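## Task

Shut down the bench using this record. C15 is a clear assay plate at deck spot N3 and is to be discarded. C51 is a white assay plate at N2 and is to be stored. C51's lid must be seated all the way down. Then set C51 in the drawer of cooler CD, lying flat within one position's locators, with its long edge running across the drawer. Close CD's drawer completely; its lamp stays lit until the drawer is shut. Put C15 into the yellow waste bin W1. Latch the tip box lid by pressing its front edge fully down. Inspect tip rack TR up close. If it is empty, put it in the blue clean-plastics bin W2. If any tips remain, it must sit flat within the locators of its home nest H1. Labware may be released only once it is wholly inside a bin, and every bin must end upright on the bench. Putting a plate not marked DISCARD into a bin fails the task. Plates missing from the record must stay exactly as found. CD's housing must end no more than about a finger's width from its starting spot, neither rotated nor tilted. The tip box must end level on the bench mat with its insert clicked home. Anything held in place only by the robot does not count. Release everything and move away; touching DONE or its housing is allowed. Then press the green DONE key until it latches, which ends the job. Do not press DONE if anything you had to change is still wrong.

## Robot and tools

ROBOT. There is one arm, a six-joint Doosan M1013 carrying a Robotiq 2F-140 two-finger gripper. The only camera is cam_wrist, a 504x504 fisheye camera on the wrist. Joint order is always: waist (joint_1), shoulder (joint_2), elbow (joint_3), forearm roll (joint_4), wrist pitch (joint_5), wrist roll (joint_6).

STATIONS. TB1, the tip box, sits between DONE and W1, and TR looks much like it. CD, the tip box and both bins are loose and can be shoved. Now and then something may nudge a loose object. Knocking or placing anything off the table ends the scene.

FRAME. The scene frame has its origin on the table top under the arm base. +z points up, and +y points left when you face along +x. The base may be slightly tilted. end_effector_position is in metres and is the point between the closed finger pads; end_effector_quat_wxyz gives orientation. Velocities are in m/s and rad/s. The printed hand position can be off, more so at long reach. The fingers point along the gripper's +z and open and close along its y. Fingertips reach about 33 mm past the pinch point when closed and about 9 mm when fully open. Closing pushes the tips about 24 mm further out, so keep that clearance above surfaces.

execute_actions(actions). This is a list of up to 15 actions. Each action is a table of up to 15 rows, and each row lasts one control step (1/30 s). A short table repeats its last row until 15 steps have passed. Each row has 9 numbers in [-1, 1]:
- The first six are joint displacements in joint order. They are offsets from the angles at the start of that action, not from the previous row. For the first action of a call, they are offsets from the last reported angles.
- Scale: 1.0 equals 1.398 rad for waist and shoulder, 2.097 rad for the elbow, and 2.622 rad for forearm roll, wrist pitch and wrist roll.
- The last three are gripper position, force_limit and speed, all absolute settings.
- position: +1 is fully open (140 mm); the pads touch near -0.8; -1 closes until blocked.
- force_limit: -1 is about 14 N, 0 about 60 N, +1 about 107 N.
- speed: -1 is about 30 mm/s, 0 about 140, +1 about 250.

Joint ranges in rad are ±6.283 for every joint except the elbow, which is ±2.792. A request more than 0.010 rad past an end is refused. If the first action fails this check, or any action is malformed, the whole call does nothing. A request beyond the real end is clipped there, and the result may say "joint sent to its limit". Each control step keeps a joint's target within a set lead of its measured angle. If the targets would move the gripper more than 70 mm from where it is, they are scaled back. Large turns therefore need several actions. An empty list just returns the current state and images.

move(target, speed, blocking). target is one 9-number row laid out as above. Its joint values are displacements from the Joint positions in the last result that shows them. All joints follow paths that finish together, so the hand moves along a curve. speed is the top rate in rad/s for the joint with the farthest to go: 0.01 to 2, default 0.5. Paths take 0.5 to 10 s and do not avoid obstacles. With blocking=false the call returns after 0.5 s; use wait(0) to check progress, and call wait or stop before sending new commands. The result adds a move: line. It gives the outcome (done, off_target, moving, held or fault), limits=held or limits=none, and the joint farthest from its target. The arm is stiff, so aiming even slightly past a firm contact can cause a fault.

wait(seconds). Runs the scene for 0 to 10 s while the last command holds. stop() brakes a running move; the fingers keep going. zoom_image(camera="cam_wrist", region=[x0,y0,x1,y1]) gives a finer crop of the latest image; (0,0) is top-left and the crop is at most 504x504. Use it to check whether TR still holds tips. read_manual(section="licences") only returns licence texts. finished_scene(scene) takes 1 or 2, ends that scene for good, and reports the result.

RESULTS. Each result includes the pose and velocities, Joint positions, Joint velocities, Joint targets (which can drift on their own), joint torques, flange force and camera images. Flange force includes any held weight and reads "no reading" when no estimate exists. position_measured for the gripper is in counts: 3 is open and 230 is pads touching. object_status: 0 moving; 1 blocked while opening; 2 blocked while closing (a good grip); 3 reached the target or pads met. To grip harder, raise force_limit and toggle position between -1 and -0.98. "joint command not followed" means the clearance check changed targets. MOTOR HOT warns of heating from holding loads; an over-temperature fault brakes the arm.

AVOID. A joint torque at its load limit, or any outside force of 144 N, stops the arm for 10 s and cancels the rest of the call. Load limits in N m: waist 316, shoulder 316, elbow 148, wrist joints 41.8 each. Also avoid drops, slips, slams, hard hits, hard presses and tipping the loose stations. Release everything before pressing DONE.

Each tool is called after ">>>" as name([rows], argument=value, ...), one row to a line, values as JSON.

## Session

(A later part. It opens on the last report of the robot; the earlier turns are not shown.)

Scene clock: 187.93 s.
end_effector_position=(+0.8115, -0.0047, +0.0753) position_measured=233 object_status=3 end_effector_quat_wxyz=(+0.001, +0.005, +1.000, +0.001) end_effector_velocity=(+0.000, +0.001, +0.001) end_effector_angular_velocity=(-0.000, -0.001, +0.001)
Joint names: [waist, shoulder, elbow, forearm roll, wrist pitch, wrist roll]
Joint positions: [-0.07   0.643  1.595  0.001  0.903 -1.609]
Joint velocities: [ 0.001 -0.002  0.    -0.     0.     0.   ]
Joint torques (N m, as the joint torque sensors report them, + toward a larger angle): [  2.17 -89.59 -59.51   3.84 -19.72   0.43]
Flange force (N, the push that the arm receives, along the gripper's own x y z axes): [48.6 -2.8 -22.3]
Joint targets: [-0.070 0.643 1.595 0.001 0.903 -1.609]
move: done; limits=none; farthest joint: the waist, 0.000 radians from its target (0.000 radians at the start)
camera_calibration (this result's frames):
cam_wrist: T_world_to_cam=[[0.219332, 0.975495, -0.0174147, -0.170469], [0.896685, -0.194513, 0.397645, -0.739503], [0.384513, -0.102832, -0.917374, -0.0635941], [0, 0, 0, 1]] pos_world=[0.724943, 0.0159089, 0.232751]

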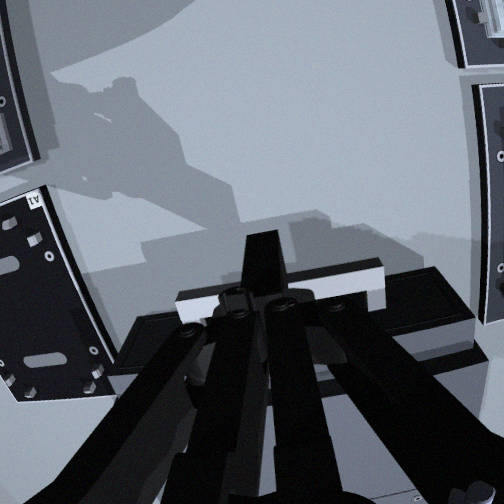

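>>> move(target=[0.1984,-0.1352,0.1308,0,-0.0324,0.11,0.5,-0.5,-0.3], speed=0.3)

Scene clock: 193.57 s.
end_effector_position=(+0.6542, +0.1879, +0.1003) position_measured=66 object_status=3 end_effector_quat_wxyz=(+0.000, +0.011, +1.000, +0.001) end_effector_velocity=(-0.000, -0.000, +0.000) end_effector_angular_velocity=(-0.001, +0.001, -0.000)
Joint names: [waist, shoulder, elbow, forearm roll, wrist pitch, wrist roll]
Joint positions: [ 0.207  0.454  1.869  0.001  0.819 -1.321]
Joint velocities: [ 0.    -0.    -0.    -0.001  0.001  0.001]
Joint torques (N m, as the joint torque sensors report them, + toward a larger angle): [  2.58 -77.8  -30.43   3.31  -0.43   0.45]
Flange force (N, the push that the arm receives, along the gripper's own x y z axes): [-4.2 -3.5 1.7]
Joint targets: [0.207 0.454 1.869 0.001 0.819 -1.321]
move: done; limits=none; farthest joint: the waist, 0.001 radians from its target (0.278 radians at the start)
camera_calibration (this result's frames):
cam_wrist: T_world_to_cam=[[0.230064, 0.973014, -0.0177175, -0.329938], [0.894685, -0.20431, 0.397237, -0.567719], [0.382897, -0.107241, -0.917545, 0.0415412], [0, 0, 0, 1]] pos_world=[0.56793, 0.209499, 0.257789]

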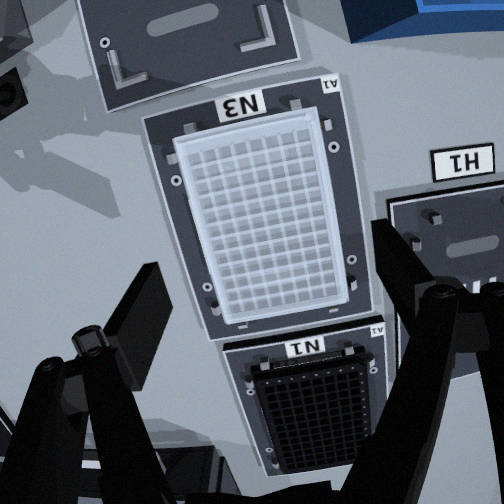

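>>> move(target=[0,0.0422,0.0162,0,-0.0355,-0.008,0.5,-0.5,-0.3], speed=0.1)

>>> move(target=[0,0,0,0,0,0,-1,-0.5,-1])

>>> move(target=[0,-0.1466,-0.069,0,0.1333,0,-1,-0.5,-1], speed=0.3)

>>> move(target=[-0.639,-0.106,0.1035,0,-0.026,-0.341,-1,-0.5,-1], speed=0.6)

>>> move(target=[0,0.058,0.036,0,-0.06,0,-1,-0.5,-1], speed=0.2)

Scene clock: 204.20 s.
end_effector_position=(+0.6496, +0.1868, +0.0471) position_measured=66 object_status=3 end_effector_quat_wxyz=(+0.000, +0.000, +1.000, +0.001) end_effector_velocity=(-0.001, -0.000, -0.001) end_effector_angular_velocity=(-0.001, +0.001, +0.001)
Joint names: [waist, shoulder, elbow, forearm roll, wrist pitch, wrist roll]
Joint positions: [ 0.207  0.513  1.903  0.001  0.726 -1.342]
Joint velocities: [ 0.     0.001  0.001 -0.    -0.001 -0.   ]
Joint torques (N m, as the joint torque sensors report them, + toward a larger angle): [  2.59 -80.85 -26.31   2.97  -0.24   0.64]
Flange force (N, the push that the arm receives, along the gripper's own x y z axes): [-6.7 -3.0 2.4]
Joint targets: [0.207 0.513 1.903 0.001 0.725 -1.342]
move: done; limits=none; farthest joint: the waist, 0.000 radians from its target (0.000 radians at the start)
camera_calibration (this result's frames):
cam_wrist: T_world_to_cam=[[0.209665, 0.977613, -0.0177094, -0.316431], [0.8987, -0.185542, 0.397383, -0.548776], [0.385201, -0.0992325, -0.917482, -0.0085984], [0, 0, 0, 1]] pos_world=[0.562841, 0.206673, 0.204582]

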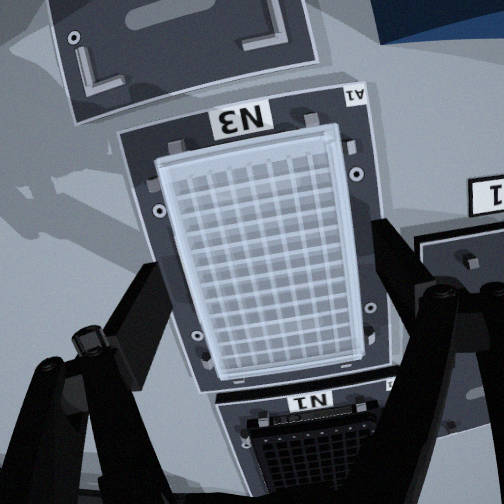

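Scene clock: 205.20 s.
end_effector_position=(+0.6496, +0.1869, +0.0471) position_measured=104 object_status=2 end_effector_quat_wxyz=(+0.000, +0.000, +1.000, +0.001) end_effector_velocity=(+0.000, +0.000, -0.000) end_effector_angular_velocity=(-0.001, +0.000, +0.001)
Joint names: [waist, shoulder, elbow, forearm roll, wrist pitch, wrist roll]
Joint positions: [ 0.207  0.513  1.903  0.001  0.726 -1.342]
Joint velocities: [ 0.     0.001 -0.001 -0.001 -0.     0.   ]
Joint torques (N m, as the joint torque sensors report them, + toward a larger angle): [ -9.8  -62.05 -15.97  -1.73  -0.18   0.56]
Flange force (N, the push that the arm receives, along the gripper's own x y z axes): [-3.0 15.1 -25.1]
Joint targets: [0.207 0.513 1.903 0.001 0.726 -1.342]
move: done; limits=none; farthest joint: the waist, 0.000 radians from its target (0.000 radians at the start)
camera_calibration (this result's frames):
cam_wrist: T_world_to_cam=[[0.209835, 0.977579, -0.0175622, -0.316592], [0.898679, -0.185762, 0.397326, -0.548696], [0.385156, -0.0991559, -0.917509, -0.00858172], [0, 0, 0, 1]] pos_world=[0.56284, 0.206716, 0.204578]

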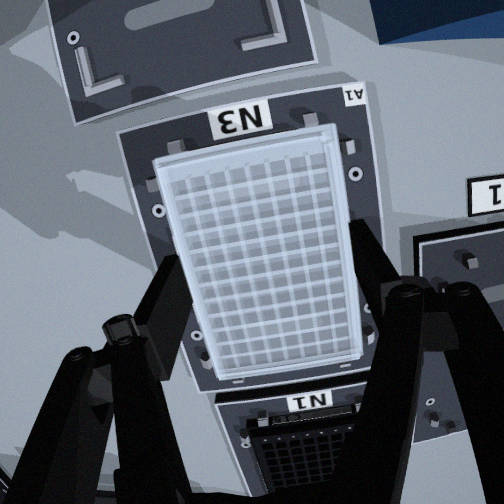

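Scene clock: 206.80 s.
end_effector_position=(+0.6538, +0.1877, +0.2500) position_measured=106 object_status=2 end_effector_quat_wxyz=(+0.000, +0.000, +1.000, +0.001) end_effector_velocity=(-0.001, -0.000, +0.000) end_effector_angular_velocity=(-0.001, +0.001, +0.001)
Joint names: [waist, shoulder, elbow, forearm roll, wrist pitch, wrist roll]
Joint positions: [ 0.207  0.308  1.759  0.001  1.075 -1.342]
Joint velocities: [ 0.    -0.001  0.001 -0.001  0.001 -0.   ]
Joint torques (N m, as the joint torque sensors report them, + toward a larger angle): [  3.72 -73.12 -36.02   4.04  -0.12   0.43]
Flange force (N, the push that the arm receives, along the gripper's own x y z axes): [-9.7 -3.3 3.2]
Joint targets: [0.207 0.308 1.759 0.001 1.075 -1.342]
move: done; limits=none; farthest joint: the wrist pitch, 0.001 radians from its target (0.350 radians at the start)
camera_calibration (this result's frames):
cam_wrist: T_world_to_cam=[[0.209641, 0.977626, -0.0172759, -0.314661], [0.898666, -0.185686, 0.397391, -0.633044], [0.385292, -0.0988345, -0.917487, 0.175873], [0, 0, 0, 1]] pos_world=[0.567098, 0.207455, 0.407491]

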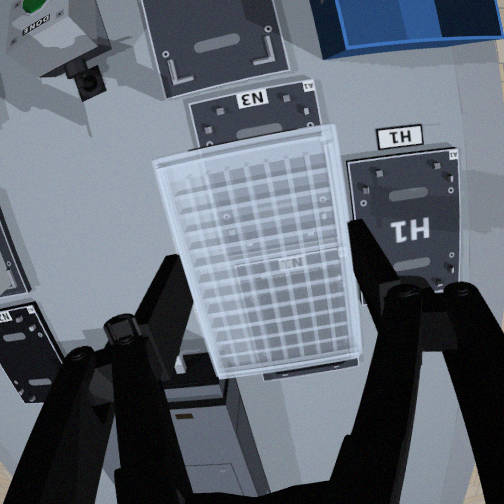

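Scene clock: 208.80 s.
end_effector_position=(+0.4704, -0.3248, +0.2370) position_measured=106 object_status=2 end_effector_quat_wxyz=(+0.000, +0.000, +1.000, +0.001) end_effector_velocity=(-0.000, -0.001, -0.000) end_effector_angular_velocity=(-0.001, -0.000, -0.001)
Joint names: [waist, shoulder, elbow, forearm roll, wrist pitch, wrist roll]
Joint positions: [-0.686  0.16   1.976  0.001  1.007 -2.236]
Joint velocities: [-0.002  0.001 -0.    -0.001 -0.001 -0.001]
Joint torques (N m, as the joint torque sensors report them, + toward a larger angle): [  3.04 -55.77 -34.62   3.91  -0.41   0.39]
Flange force (N, the push that the arm receives, along the gripper's own x y z axes): [-2.8 -9.1 2.7]
Joint targets: [-0.687 0.160 1.976 0.001 1.007 -2.236]
move: done; limits=none; farthest joint: the waist, 0.000 radians from its target (0.893 radians at the start)
camera_calibration (this result's frames):
cam_wrist: T_world_to_cam=[[0.20917, 0.977737, -0.0167036, 0.224717], [0.89869, -0.18547, 0.397438, -0.558166], [0.385491, -0.0981434, -0.917477, 0.184123], [0, 0, 0, 1]] pos_world=[0.383637, -0.305166, 0.394518]

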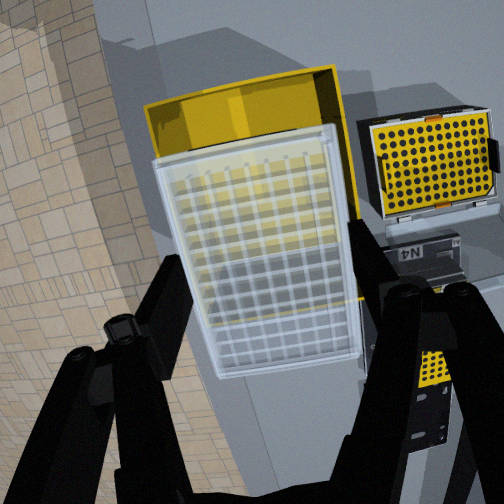

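Scene clock: 209.97 s.
end_effector_position=(+0.4682, -0.3229, +0.1571) position_measured=106 object_status=2 end_effector_quat_wxyz=(+0.001, +0.000, +1.000, +0.001) end_effector_velocity=(-0.000, -0.000, -0.001) end_effector_angular_velocity=(+0.000, +0.002, +0.001)
Joint names: [waist, shoulder, elbow, forearm roll, wrist pitch, wrist roll]
Joint positions: [-0.686  0.241  2.051  0.001  0.85  -2.236]
Joint velocities: [ 0.     0.001 -0.    -0.001  0.     0.   ]
Joint torques (N m, as the joint torque sensors report them, + toward a larger angle): [  3.03 -58.45 -31.6    3.5   -0.66   0.64]
Flange force (N, the push that the arm receives, along the gripper's own x y z axes): [1.1 -6.9 2.3]
Joint targets: [-0.686 0.241 2.051 0.001 0.849 -2.236]
move: done; limits=none; farthest joint: the waist, 0.000 radians from its target (0.000 radians at the start)
camera_calibration (this result's frames):
cam_wrist: T_world_to_cam=[[0.209269, 0.977709, -0.017099, 0.221964], [0.898466, -0.185347, 0.398002, -0.523964], [0.385961, -0.0986522, -0.917225, 0.111415], [0, 0, 0, 1]] pos_world=[0.381312, -0.30314, 0.314526]

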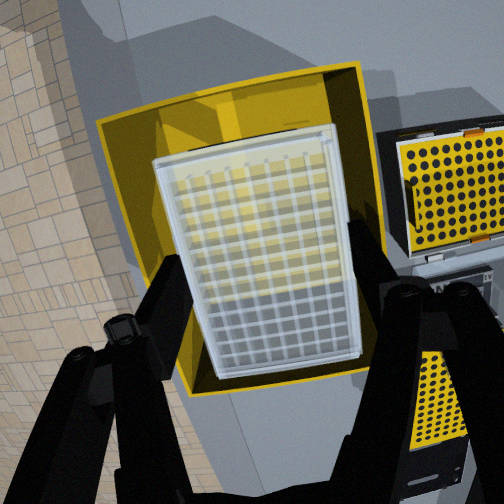

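>>> move(target=[-0.009,0.0497,0.0168,0,-0.0397,-0.005,-1,-0.5,-0.5], speed=0.1)

>>> move(target=[0,0,0,0,0,0,0.3,-0.5,-0.5])

>>> move(target=[0,-0.1077,-0.0528,0,0.0997,0,0.3,-0.5,-0.5], speed=0.4)

>>> move(target=[0.2035,-0.043,0.0734,0,-0.0359,0.106,1,-0.5,0])

>>> zoom_image(camera="cam_wrist", region=[130,90,400,360])

Scene clock: 218.53 s.
end_effector_position=(+0.4644, -0.3289, +0.1035) position_measured=106 object_status=2 end_effector_quat_wxyz=(+0.000, -0.000, +1.000, +0.001) end_effector_velocity=(+0.001, -0.000, -0.000) end_effector_angular_velocity=(-0.000, -0.001, +0.000)
Joint names: [waist, shoulder, elbow, forearm roll, wrist pitch, wrist roll]
Joint positions: [-0.699  0.311  2.086  0.001  0.746 -2.249]
Joint velocities: [ 0.     0.001 -0.001  0.001 -0.001 -0.001]
Joint torques (N m, as the joint torque sensors report them, + toward a larger angle): [  2.84 -62.23 -27.67   3.14  -0.56   0.52]
Flange force (N, the push that the arm receives, along the gripper's own x y z axes): [0.2 -6.6 1.2]
Joint targets: [-0.699 0.311 2.086 0.001 0.745 -2.249]
move: done; limits=none; farthest joint: the waist, 0.000 radians from its target (0.012 radians at the start)
camera_calibration (this result's frames):
cam_wrist: T_world_to_cam=[[0.20881, 0.977811, -0.0168764, 0.22793], [0.898757, -0.185068, 0.397473, -0.500358], [0.38553, -0.0981641, -0.917459, 0.0635433], [0, 0, 0, 1]] pos_world=[0.377609, -0.309235, 0.261024]

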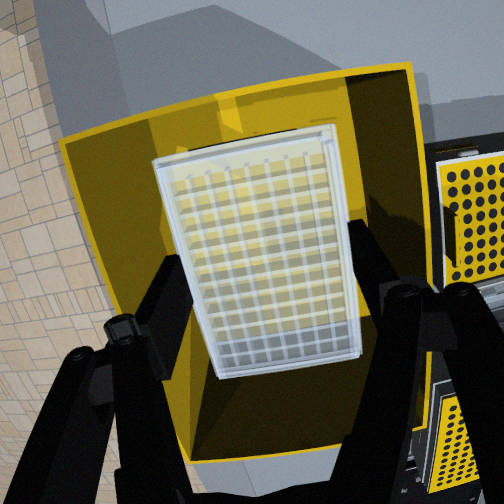

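Scene clock: 219.03 s.
end_effector_position=(+0.4644, -0.3289, +0.1035) position_measured=91 object_status=3 end_effector_quat_wxyz=(+0.000, -0.000, +1.000, +0.001) end_effector_velocity=(-0.000, -0.000, +0.000) end_effector_angular_velocity=(-0.001, -0.001, -0.001)
Joint names: [waist, shoulder, elbow, forearm roll, wrist pitch, wrist roll]
Joint positions: [-0.699  0.311  2.086  0.001  0.745 -2.249]
Joint velocities: [-0.001 -0.001  0.    -0.    -0.001  0.001]
Joint torques (N m, as the joint torque sensors report them, + toward a larger angle): [  2.4  -63.56 -27.57   3.08  -0.41   0.56]
Flange force (N, the push that the arm receives, along the gripper's own x y z axes): [-1.6 -7.3 3.7]
Joint targets: [-0.699 0.311 2.086 0.001 0.746 -2.249]
move: done; limits=none; farthest joint: the wrist pitch, 0.001 radians from its target (0.000 radians at the start)
camera_calibration (this result's frames):
cam_wrist: T_world_to_cam=[[0.20881, 0.977811, -0.0168732, 0.227929], [0.89876, -0.18507, 0.397468, -0.500349], [0.385525, -0.09816, -0.917461, 0.0635375], [0, 0, 0, 1]] pos_world=[0.377605, -0.309234, 0.261012]

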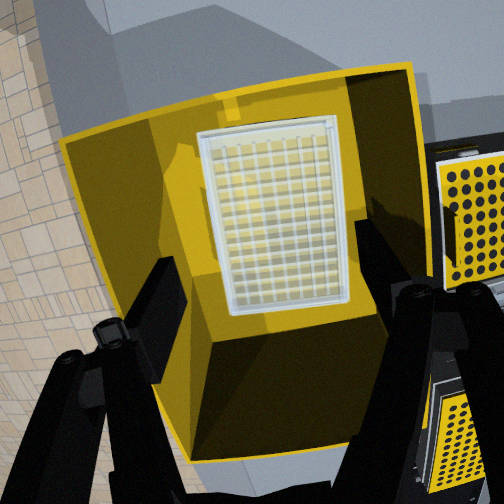

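Scene clock: 220.17 s.
end_effector_position=(+0.4663, -0.3307, +0.2370) position_measured=91 object_status=3 end_effector_quat_wxyz=(+0.000, -0.000, +1.000, +0.001) end_effector_velocity=(-0.001, -0.000, +0.000) end_effector_angular_velocity=(+0.000, +0.001, -0.001)
Joint names: [waist, shoulder, elbow, forearm roll, wrist pitch, wrist roll]
Joint positions: [-0.699  0.16   1.976  0.001  1.007 -2.249]
Joint velocities: [-0.001 -0.001  0.001 -0.001  0.001 -0.   ]
Joint torques (N m, as the joint torque sensors report them, + toward a larger angle): [  3.56 -54.4  -34.97   3.98  -0.2    0.6 ]
Flange force (N, the push that the arm receives, along the gripper's own x y z axes): [1.0 -8.4 2.1]
Joint targets: [-0.699 0.160 1.976 0.001 1.007 -2.249]
move: done; limits=none; farthest joint: the waist, 0.000 radians from its target (0.000 radians at the start)
camera_calibration (this result's frames):
cam_wrist: T_world_to_cam=[[0.20864, 0.97785, -0.0166954, 0.231624], [0.898785, -0.184984, 0.397451, -0.555443], [0.385559, -0.0979296, -0.917471, 0.18518], [0, 0, 0, 1]] pos_world=[0.3795, -0.311107, 0.394526]

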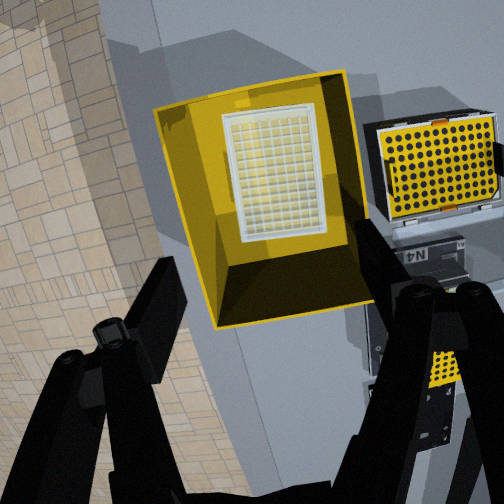

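Scene clock: 221.23 s.
end_effector_position=(+0.4785, -0.1608, +0.1992) position_measured=3 object_status=3 end_effector_quat_wxyz=(+0.000, -0.004, +1.000, +0.001) end_effector_velocity=(+0.000, +0.001, -0.000) end_effector_angular_velocity=(-0.000, -0.000, +0.001)
Joint names: [waist, shoulder, elbow, forearm roll, wrist pitch, wrist roll]
Joint positions: [-0.415  0.1    2.13   0.001  0.913 -1.971]
Joint velocities: [ 0.001 -0.     0.    -0.    -0.     0.001]
Joint torques (N m, as the joint torque sensors report them, + toward a larger angle): [  1.99 -46.78 -32.69   3.6   -0.24   0.37]
Flange force (N, the push that the arm receives, along the gripper's own x y z axes): [-3.5 -6.0 2.9]
Joint targets: [-0.415 0.100 2.130 0.001 0.913 -1.971]
move: done; limits=none; farthest joint: the waist, 0.000 radians from its target (0.285 radians at the start)
camera_calibration (this result's frames):
cam_wrist: T_world_to_cam=[[0.202219, 0.979193, -0.0170097, 0.0657075], [0.900006, -0.178961, 0.397444, -0.519575], [0.38613, -0.0956794, -0.917469, 0.162544], [0, 0, 0, 1]] pos_world=[0.39157, -0.141772, 0.356749]

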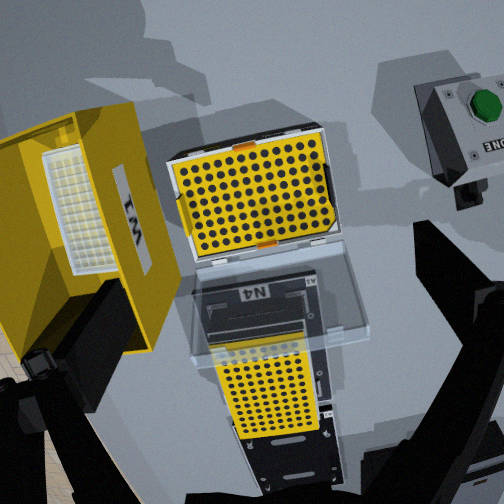

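Region (130, 90, 400, 360) of cam_wrist's 504x504 image, scaled by 1.867, with more detail than that image has.

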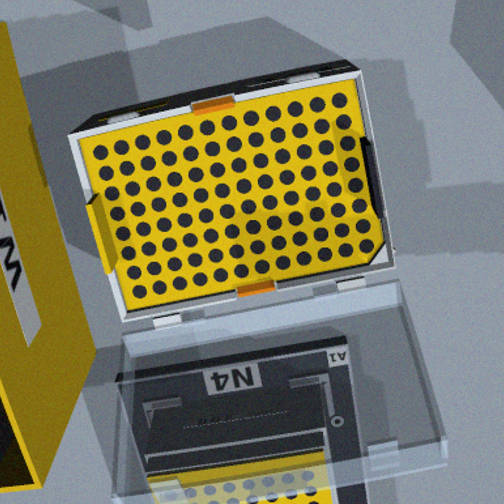

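>>> move(target=[0.04,0.0923,-0.1264,0,0.0519,0.015,1,0,0])

>>> move(target=[0,0.0828,0.0447,0,-0.08,0,-1,0,1], speed=0.25)

>>> move(target=[0,-0.0996,0.094,0,-0.0221,0,-1,0,1], speed=0.08)

>>> move(target=[-0.0685,-0.037,0.0495,0,-0.02,-0.04,-1,0,1], speed=0.15)

Scene clock: 234.00 s.
end_effector_position=(+0.6010, -0.1739, +0.2494) position_measured=3 object_status=3 end_effector_quat_wxyz=(+0.000, -0.012, +1.000, +0.001) end_effector_velocity=(-0.000, -0.000, +0.001) end_effector_angular_velocity=(-0.000, -0.000, -0.000)
Joint names: [waist, shoulder, elbow, forearm roll, wrist pitch, wrist roll]
Joint positions: [-0.359  0.229  1.865  0.001  1.049 -1.932]
Joint velocities: [-0.    -0.001 -0.    -0.     0.002  0.   ]
Joint torques (N m, as the joint torque sensors report them, + toward a larger angle): [  2.53 -64.49 -37.55   3.94  -0.52   0.67]
Flange force (N, the push that the arm receives, along the gripper's own x y z axes): [-2.1 -5.6 4.1]
Joint targets: [-0.359 0.229 1.865 0.001 1.049 -1.932]
move: done; limits=none; farthest joint: the waist, 0.000 radians from its target (0.055 radians at the start)
camera_calibration (this result's frames):
cam_wrist: T_world_to_cam=[[0.185839, 0.982434, -0.0169815, 0.0650225], [0.902867, -0.163918, 0.397445, -0.651229], [0.38768, -0.0891927, -0.917469, 0.16018], [0, 0, 0, 1]] pos_world=[0.513791, -0.156341, 0.406892]

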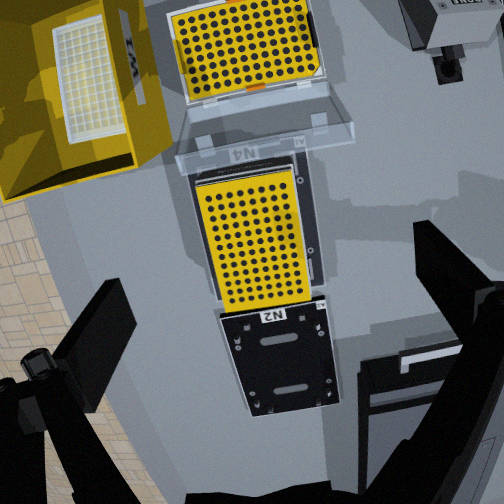

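Scene clock: 235.23 s.
end_effector_position=(+0.6014, -0.1739, +0.1345) position_measured=233 object_status=3 end_effector_quat_wxyz=(+0.001, -0.012, +1.000, +0.001) end_effector_velocity=(+0.000, +0.000, -0.000) end_effector_angular_velocity=(-0.001, -0.000, +0.001)
Joint names: [waist, shoulder, elbow, forearm roll, wrist pitch, wrist roll]
Joint positions: [-0.359  0.345  1.958  0.001  0.839 -1.932]
Joint velocities: [ 0.001  0.     0.    -0.    -0.001 -0.   ]
Joint torques (N m, as the joint torque sensors report them, + toward a larger angle): [  3.49 -68.85 -30.73   3.44  -0.26   0.56]
Flange force (N, the push that the arm receives, along the gripper's own x y z axes): [-2.0 -7.1 2.6]
Joint targets: [-0.359 0.345 1.958 0.001 0.839 -1.932]
move: done; limits=none; farthest joint: the waist, 0.000 radians from its target (0.000 radians at the start)
camera_calibration (this result's frames):
cam_wrist: T_world_to_cam=[[0.185982, 0.982404, -0.017128, 0.0628498], [0.902764, -0.163972, 0.397656, -0.60587], [0.38785, -0.0894192, -0.917375, 0.0545052], [0, 0, 0, 1]] pos_world=[0.514129, -0.156216, 0.292006]

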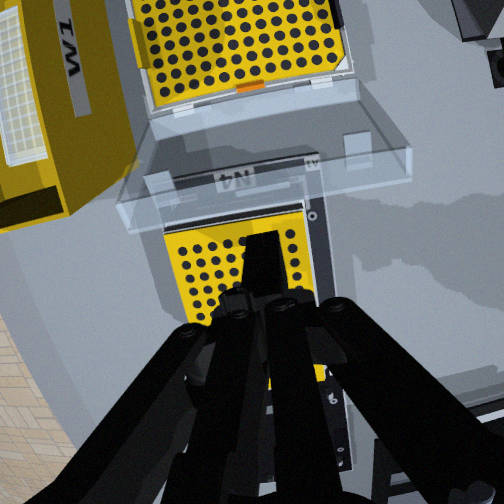

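Scene clock: 238.03 s.
end_effector_position=(+0.5020, -0.1391, +0.1344) position_measured=233 object_status=3 end_effector_quat_wxyz=(+0.001, -0.012, +1.000, +0.001) end_effector_velocity=(-0.000, +0.000, -0.000) end_effector_angular_velocity=(-0.001, +0.000, +0.002)
Joint names: [waist, shoulder, elbow, forearm roll, wrist pitch, wrist roll]
Joint positions: [-0.359  0.206  2.155  0.001  0.781 -1.932]
Joint velocities: [ 0.001 -0.     0.001 -0.002 -0.     0.   ]
Joint torques (N m, as the joint torque sensors report them, + toward a larger angle): [  2.92 -53.41 -28.67   3.35  -0.37   0.52]
Flange force (N, the push that the arm receives, along the gripper's own x y z axes): [-3.1 -7.8 2.8]
Joint targets: [-0.359 0.205 2.155 0.001 0.781 -1.932]
move: done; limits=none; farthest joint: the waist, 0.000 radians from its target (0.000 radians at the start)
camera_calibration (this result's frames):
cam_wrist: T_world_to_cam=[[0.186019, 0.982396, -0.0171711, 0.0471413], [0.902744, -0.163985, 0.397696, -0.510421], [0.38788, -0.0894801, -0.917356, 0.0960771], [0, 0, 0, 1]] pos_world=[0.414744, -0.121416, 0.291939]

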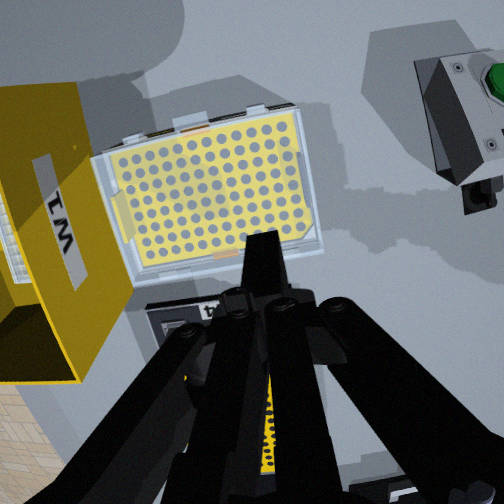

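Scene clock: 239.10 s.
end_effector_position=(+0.4387, -0.1644, +0.1201) position_measured=233 object_status=3 end_effector_quat_wxyz=(+0.001, -0.016, +1.000, +0.001) end_effector_velocity=(+0.000, -0.000, +0.000) end_effector_angular_velocity=(+0.000, -0.001, -0.001)
Joint names: [waist, shoulder, elbow, forearm roll, wrist pitch, wrist roll]
Joint positions: [-0.454  0.154  2.259  0.001  0.729 -2.037]
Joint velocities: [-0.001 -0.    -0.     0.001 -0.    -0.001]
Joint torques (N m, as the joint torque sensors report them, + toward a larger angle): [  1.74 -47.44 -26.96   2.99  -0.4    0.42]
Flange force (N, the push that the arm receives, along the gripper's own x y z axes): [-4.7 -6.8 4.6]
Joint targets: [-0.454 0.154 2.259 0.001 0.729 -2.037]
move: done; limits=none; farthest joint: the waist, 0.000 radians from its target (0.096 radians at the start)
camera_calibration (this result's frames):
cam_wrist: T_world_to_cam=[[0.177125, 0.984037, -0.0172673, 0.0876938], [0.904032, -0.155739, 0.398084, -0.450944], [0.38904, -0.0861206, -0.917186, 0.105262], [0, 0, 0, 1]] pos_world=[0.351184, -0.147458, 0.277573]

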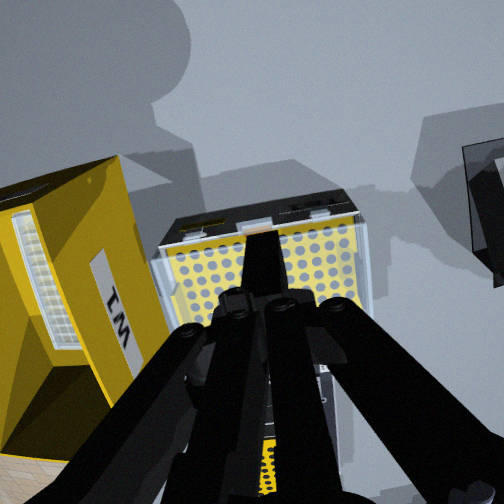

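>>> move(target=[0,0.009,0.0027,0,-0.007,0,-1,0,1], speed=0.02)

>>> move(target=[0,0.0023,0.0007,0,-0.0018,0,-1,0,1], speed=0.01)

>>> move(target=[0,0.0023,0.0007,0,-0.0018,0,-1,0,1], speed=0.01)

Scene clock: 244.90 s.
end_effector_position=(+0.4387, -0.1644, +0.1122) position_measured=233 object_status=3 end_effector_quat_wxyz=(+0.001, -0.016, +1.000, +0.001) end_effector_velocity=(+0.000, +0.001, -0.000) end_effector_angular_velocity=(-0.000, -0.001, +0.000)
Joint names: [waist, shoulder, elbow, forearm roll, wrist pitch, wrist roll]
Joint positions: [-0.454  0.166  2.265  0.001  0.71  -2.037]
Joint velocities: [ 0.001 -0.     0.     0.    -0.001  0.   ]
Joint torques (N m, as the joint torque sensors report them, + toward a larger angle): [  3.38 -48.64 -26.33   3.09  -0.49   0.53]
Flange force (N, the push that the arm receives, along the gripper's own x y z axes): [-3.2 -10.0 5.0]
Joint targets: [-0.454 0.166 2.265 0.001 0.710 -2.037]
move: done; limits=none; farthest joint: the waist, 0.000 radians from its target (0.000 radians at the start)
camera_calibration (this result's frames):
cam_wrist: T_world_to_cam=[[0.177089, 0.984043, -0.0173064, 0.0875845], [0.904001, -0.155682, 0.398177, -0.447838], [0.389129, -0.0861576, -0.917145, 0.0979047], [0, 0, 0, 1]] pos_world=[0.351238, -0.147472, 0.269627]

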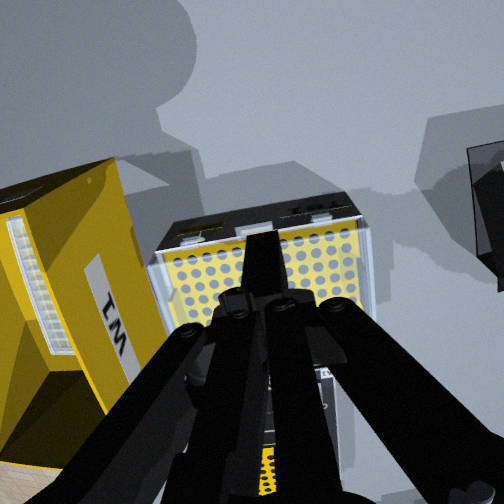

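Scene clock: 245.60 s.
end_effector_position=(+0.4387, -0.1644, +0.1102) position_measured=233 object_status=3 end_effector_quat_wxyz=(+0.001, -0.016, +1.000, +0.001) end_effector_velocity=(-0.000, +0.000, -0.001) end_effector_angular_velocity=(+0.000, +0.001, +0.001)
Joint names: [waist, shoulder, elbow, forearm roll, wrist pitch, wrist roll]
Joint positions: [-0.454  0.17   2.266  0.001  0.706 -2.037]
Joint velocities: [ 0.     0.001  0.    -0.001 -0.001 -0.   ]
Joint torques (N m, as the joint torque sensors report them, + toward a larger angle): [  2.2  -47.62 -26.14   3.09  -0.33   0.6 ]
Flange force (N, the push that the arm receives, along the gripper's own x y z axes): [-3.2 -7.6 4.2]
Joint targets: [-0.454 0.170 2.266 0.001 0.706 -2.037]
move: done; limits=none; farthest joint: the waist, 0.000 radians from its target (0.000 radians at the start)
camera_calibration (this result's frames):
cam_wrist: T_world_to_cam=[[0.177092, 0.984042, -0.0173185, 0.0875436], [0.903989, -0.155677, 0.398208, -0.447022], [0.389157, -0.086175, -0.917132, 0.0960364], [0, 0, 0, 1]] pos_world=[0.351226, -0.147462, 0.267602]

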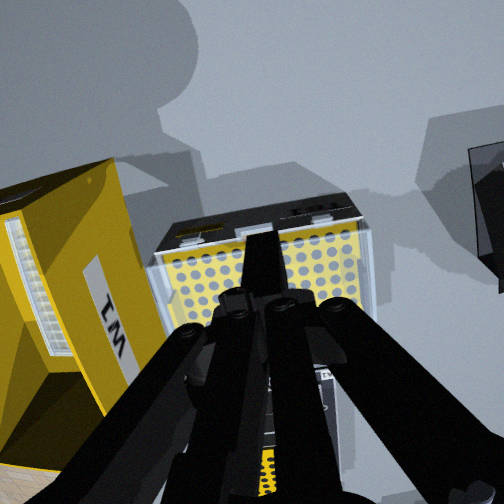

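Scene clock: 246.30 s.
end_effector_position=(+0.4387, -0.1644, +0.1081) position_measured=233 object_status=3 end_effector_quat_wxyz=(+0.001, -0.016, +1.000, +0.001) end_effector_velocity=(+0.000, +0.000, -0.000) end_effector_angular_velocity=(+0.000, +0.000, +0.000)
Joint names: [waist, shoulder, elbow, forearm roll, wrist pitch, wrist roll]
Joint positions: [-0.454  0.173  2.268  0.001  0.701 -2.037]
Joint velocities: [ 0.     0.001 -0.     0.    -0.001  0.   ]
Joint torques (N m, as the joint torque sensors report them, + toward a larger angle): [  3.19 -47.55 -27.25   3.37  -1.1    0.52]
Flange force (N, the push that the arm receives, along the gripper's own x y z axes): [-0.1 -8.3 2.6]
Joint targets: [-0.454 0.173 2.268 0.001 0.701 -2.037]
move: done; limits=none; farthest joint: the waist, 0.000 radians from its target (0.000 radians at the start)
camera_calibration (this result's frames):
cam_wrist: T_world_to_cam=[[0.177095, 0.984041, -0.017331, 0.087501], [0.903975, -0.155672, 0.39824, -0.4462], [0.389187, -0.0861932, -0.917117, 0.0941739], [0, 0, 0, 1]] pos_world=[0.351206, -0.147448, 0.26558]

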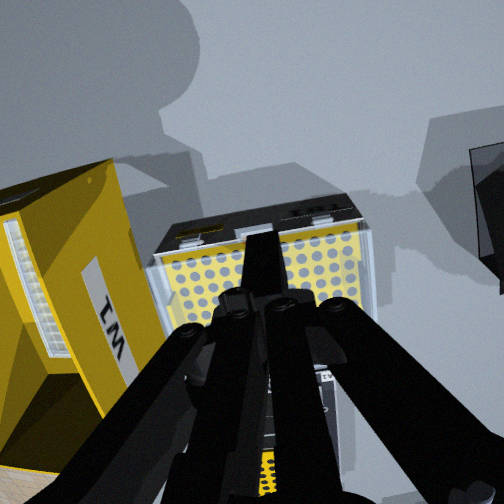

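>>> move(target=[0,0.0015,0.0005,0,-0.0012,0,-1,0,1], speed=0.01)

>>> move(target=[0,0.0012,0.0004,0,-0.0009,0,-1,0,1], speed=0.01)

Scene clock: 250.67 s.
end_effector_position=(+0.4386, -0.1643, +0.1068) position_measured=233 object_status=3 end_effector_quat_wxyz=(+0.001, -0.016, +1.000, +0.001) end_effector_velocity=(-0.000, -0.000, +0.000) end_effector_angular_velocity=(-0.000, -0.001, +0.000)
Joint names: [waist, shoulder, elbow, forearm roll, wrist pitch, wrist roll]
Joint positions: [-0.454  0.175  2.269  0.001  0.698 -2.037]
Joint velocities: [-0.    -0.001  0.001  0.    -0.    -0.   ]
Joint torques (N m, as the joint torque sensors report them, + toward a larger angle): [  2.52 -46.79 -26.71   2.91  -0.48   0.61]
Flange force (N, the push that the arm receives, along the gripper's own x y z axes): [0.3 -6.9 1.9]
Joint targets: [-0.454 0.175 2.269 0.001 0.698 -2.037]
move: done; limits=none; farthest joint: the waist, 0.000 radians from its target (0.000 radians at the start)
camera_calibration (this result's frames):
cam_wrist: T_world_to_cam=[[0.177097, 0.984041, -0.0173334, 0.0874594], [0.903975, -0.155672, 0.398241, -0.445607], [0.389187, -0.0861961, -0.917117, 0.0929608], [0, 0, 0, 1]] pos_world=[0.35115, -0.14742, 0.264231]

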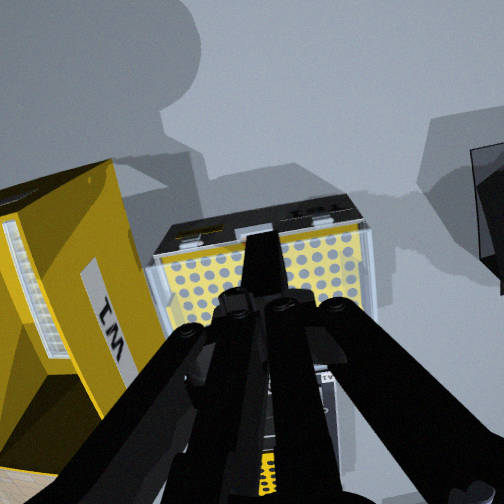

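Scene clock: 251.37 s.
end_effector_position=(+0.4386, -0.1643, +0.1057) position_measured=233 object_status=3 end_effector_quat_wxyz=(+0.001, -0.016, +1.000, +0.001) end_effector_velocity=(+0.000, -0.001, +0.000) end_effector_angular_velocity=(+0.000, -0.001, -0.002)
Joint names: [waist, shoulder, elbow, forearm roll, wrist pitch, wrist roll]
Joint positions: [-0.454  0.176  2.27   0.001  0.696 -2.037]
Joint velocities: [-0.001 -0.    -0.001  0.001  0.001  0.   ]
Joint torques (N m, as the joint torque sensors report them, + toward a larger angle): [  3.17 -46.05 -24.88   2.99  -0.83   0.56]
Flange force (N, the push that the arm receives, along the gripper's own x y z axes): [-1.5 -9.3 -0.9]
Joint targets: [-0.454 0.176 2.270 0.001 0.696 -2.037]
move: done; limits=none; farthest joint: the waist, 0.000 radians from its target (0.000 radians at the start)
camera_calibration (this result's frames):
cam_wrist: T_world_to_cam=[[0.177096, 0.984042, -0.0173022, 0.0874122], [0.904022, -0.155695, 0.398125, -0.445111], [0.389078, -0.0861478, -0.917168, 0.0920847], [0, 0, 0, 1]] pos_world=[0.351082, -0.147386, 0.263179]

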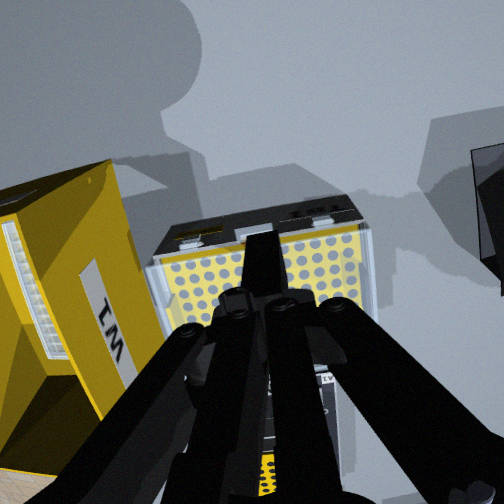

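>>> move(target=[0,0.0005,0.0002,0,-0.0004,0,-1,0,1], speed=0.01)

>>> move(target=[0,-0.03,-0.01,0,0.024,0,-1,0,1], speed=0.15)

>>> move(target=[0.063,0.201,-0.186,0,0.0412,0.052,0.55,-0.5,0], speed=0.4)

>>> zoom_image(camera="cam_wrist", region=[130,90,410,370])

Scene clock: 262.50 s.
end_effector_position=(+0.4385, -0.1643, +0.1053) position_measured=233 object_status=3 end_effector_quat_wxyz=(+0.001, -0.016, +1.000, +0.001) end_effector_velocity=(-0.000, +0.000, -0.000) end_effector_angular_velocity=(+0.000, +0.001, +0.000)
Joint names: [waist, shoulder, elbow, forearm roll, wrist pitch, wrist roll]
Joint positions: [-0.454  0.177  2.27   0.001  0.695 -2.037]
Joint velocities: [-0.     0.001 -0.    -0.     0.001 -0.   ]
Joint torques (N m, as the joint torque sensors report them, + toward a larger angle): [  3.02 -30.63 -17.05   3.13  -2.39   0.73]
Flange force (N, the push that the arm receives, along the gripper's own x y z axes): [4.5 -6.7 -35.3]
Joint targets: [-0.454 0.177 2.270 0.001 0.695 -2.037]
move: done; limits=none; farthest joint: the waist, 0.000 radians from its target (0.000 radians at the start)
camera_calibration (this result's frames):
cam_wrist: T_world_to_cam=[[0.177096, 0.984041, -0.0173029, 0.0873908], [0.904022, -0.155695, 0.398126, -0.444891], [0.389078, -0.0861489, -0.917168, 0.0917025], [0, 0, 0, 1]] pos_world=[0.351035, -0.147363, 0.262741]

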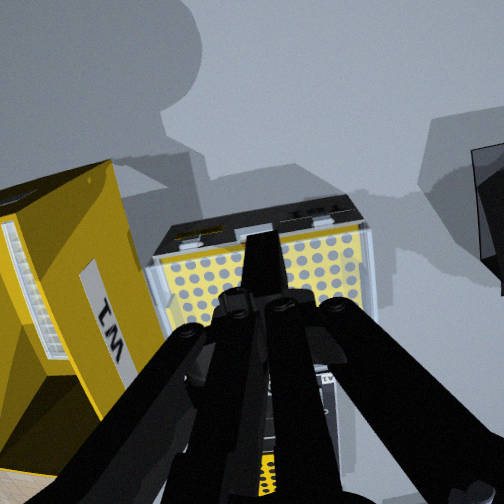

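Scene clock: 263.30 s.
end_effector_position=(+0.4390, -0.1645, +0.1326) position_measured=233 object_status=3 end_effector_quat_wxyz=(+0.001, -0.016, +1.000, +0.001) end_effector_velocity=(-0.001, +0.000, -0.000) end_effector_angular_velocity=(+0.000, +0.003, +0.001)
Joint names: [waist, shoulder, elbow, forearm roll, wrist pitch, wrist roll]
Joint positions: [-0.454  0.135  2.249  0.001  0.757 -2.037]
Joint velocities: [-0.     0.     0.001 -0.001  0.002  0.   ]
Joint torques (N m, as the joint torque sensors report them, + toward a larger angle): [  3.31 -46.47 -28.03   3.1   -0.43   0.57]
Flange force (N, the push that the arm receives, along the gripper's own x y z axes): [-2.7 -10.0 4.8]
Joint targets: [-0.454 0.135 2.249 0.001 0.758 -2.037]
move: done; limits=none; farthest joint: the waist, 0.000 radians from its target (0.000 radians at the start)
camera_calibration (this result's frames):
cam_wrist: T_world_to_cam=[[0.177054, 0.98405, -0.0172556, 0.0880646], [0.904031, -0.155676, 0.398112, -0.456291], [0.389076, -0.0860869, -0.917174, 0.116567], [0, 0, 0, 1]] pos_world=[0.351555, -0.147658, 0.290087]

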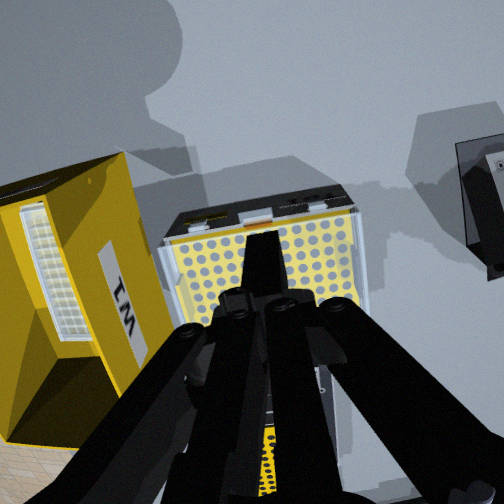

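Scene clock: 264.73 s.
end_effector_position=(+0.6489, -0.1960, +0.1298) position_measured=59 object_status=3 end_effector_quat_wxyz=(+0.001, +0.008, +1.000, +0.001) end_effector_velocity=(+0.001, -0.000, +0.001) end_effector_angular_velocity=(-0.001, -0.000, +0.001)
Joint names: [waist, shoulder, elbow, forearm roll, wrist pitch, wrist roll]
Joint positions: [-0.366  0.416  1.859  0.001  0.865 -1.9  ]
Joint velocities: [ 0.     0.001 -0.002 -0.001  0.001  0.   ]
Joint torques (N m, as the joint torque sensors report them, + toward a larger angle): [  2.5  -76.28 -31.84   3.55  -0.43   0.72]
Flange force (N, the push that the arm receives, along the gripper's own x y z axes): [-2.1 -5.4 2.4]
Joint targets: [-0.366 0.416 1.859 0.001 0.865 -1.900]
move: done; limits=none; farthest joint: the waist, 0.000 radians from its target (0.088 radians at the start)
camera_calibration (this result's frames):
cam_wrist: T_world_to_cam=[[0.224237, 0.974382, -0.0172665, 0.0492731], [0.89514, -0.198932, 0.398936, -0.652564], [0.385281, -0.104912, -0.916816, 0.028357], [0, 0, 0, 1]] pos_world=[0.562162, -0.174852, 0.287181]

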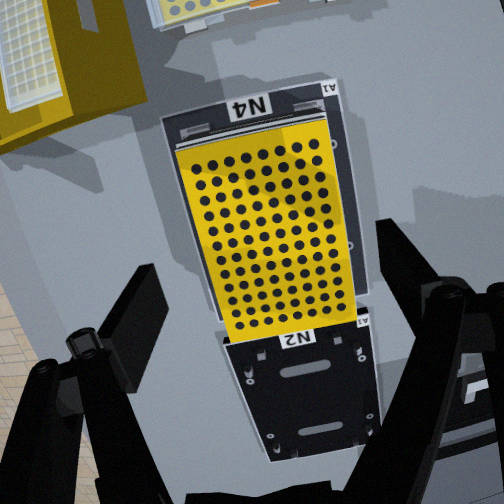

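Region (130, 90, 410, 370) of cam_wrist's 504x504 image, scaled by 1.800, with more detail than that image has.

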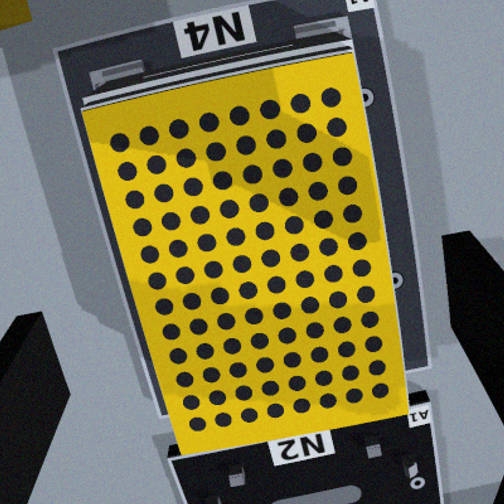

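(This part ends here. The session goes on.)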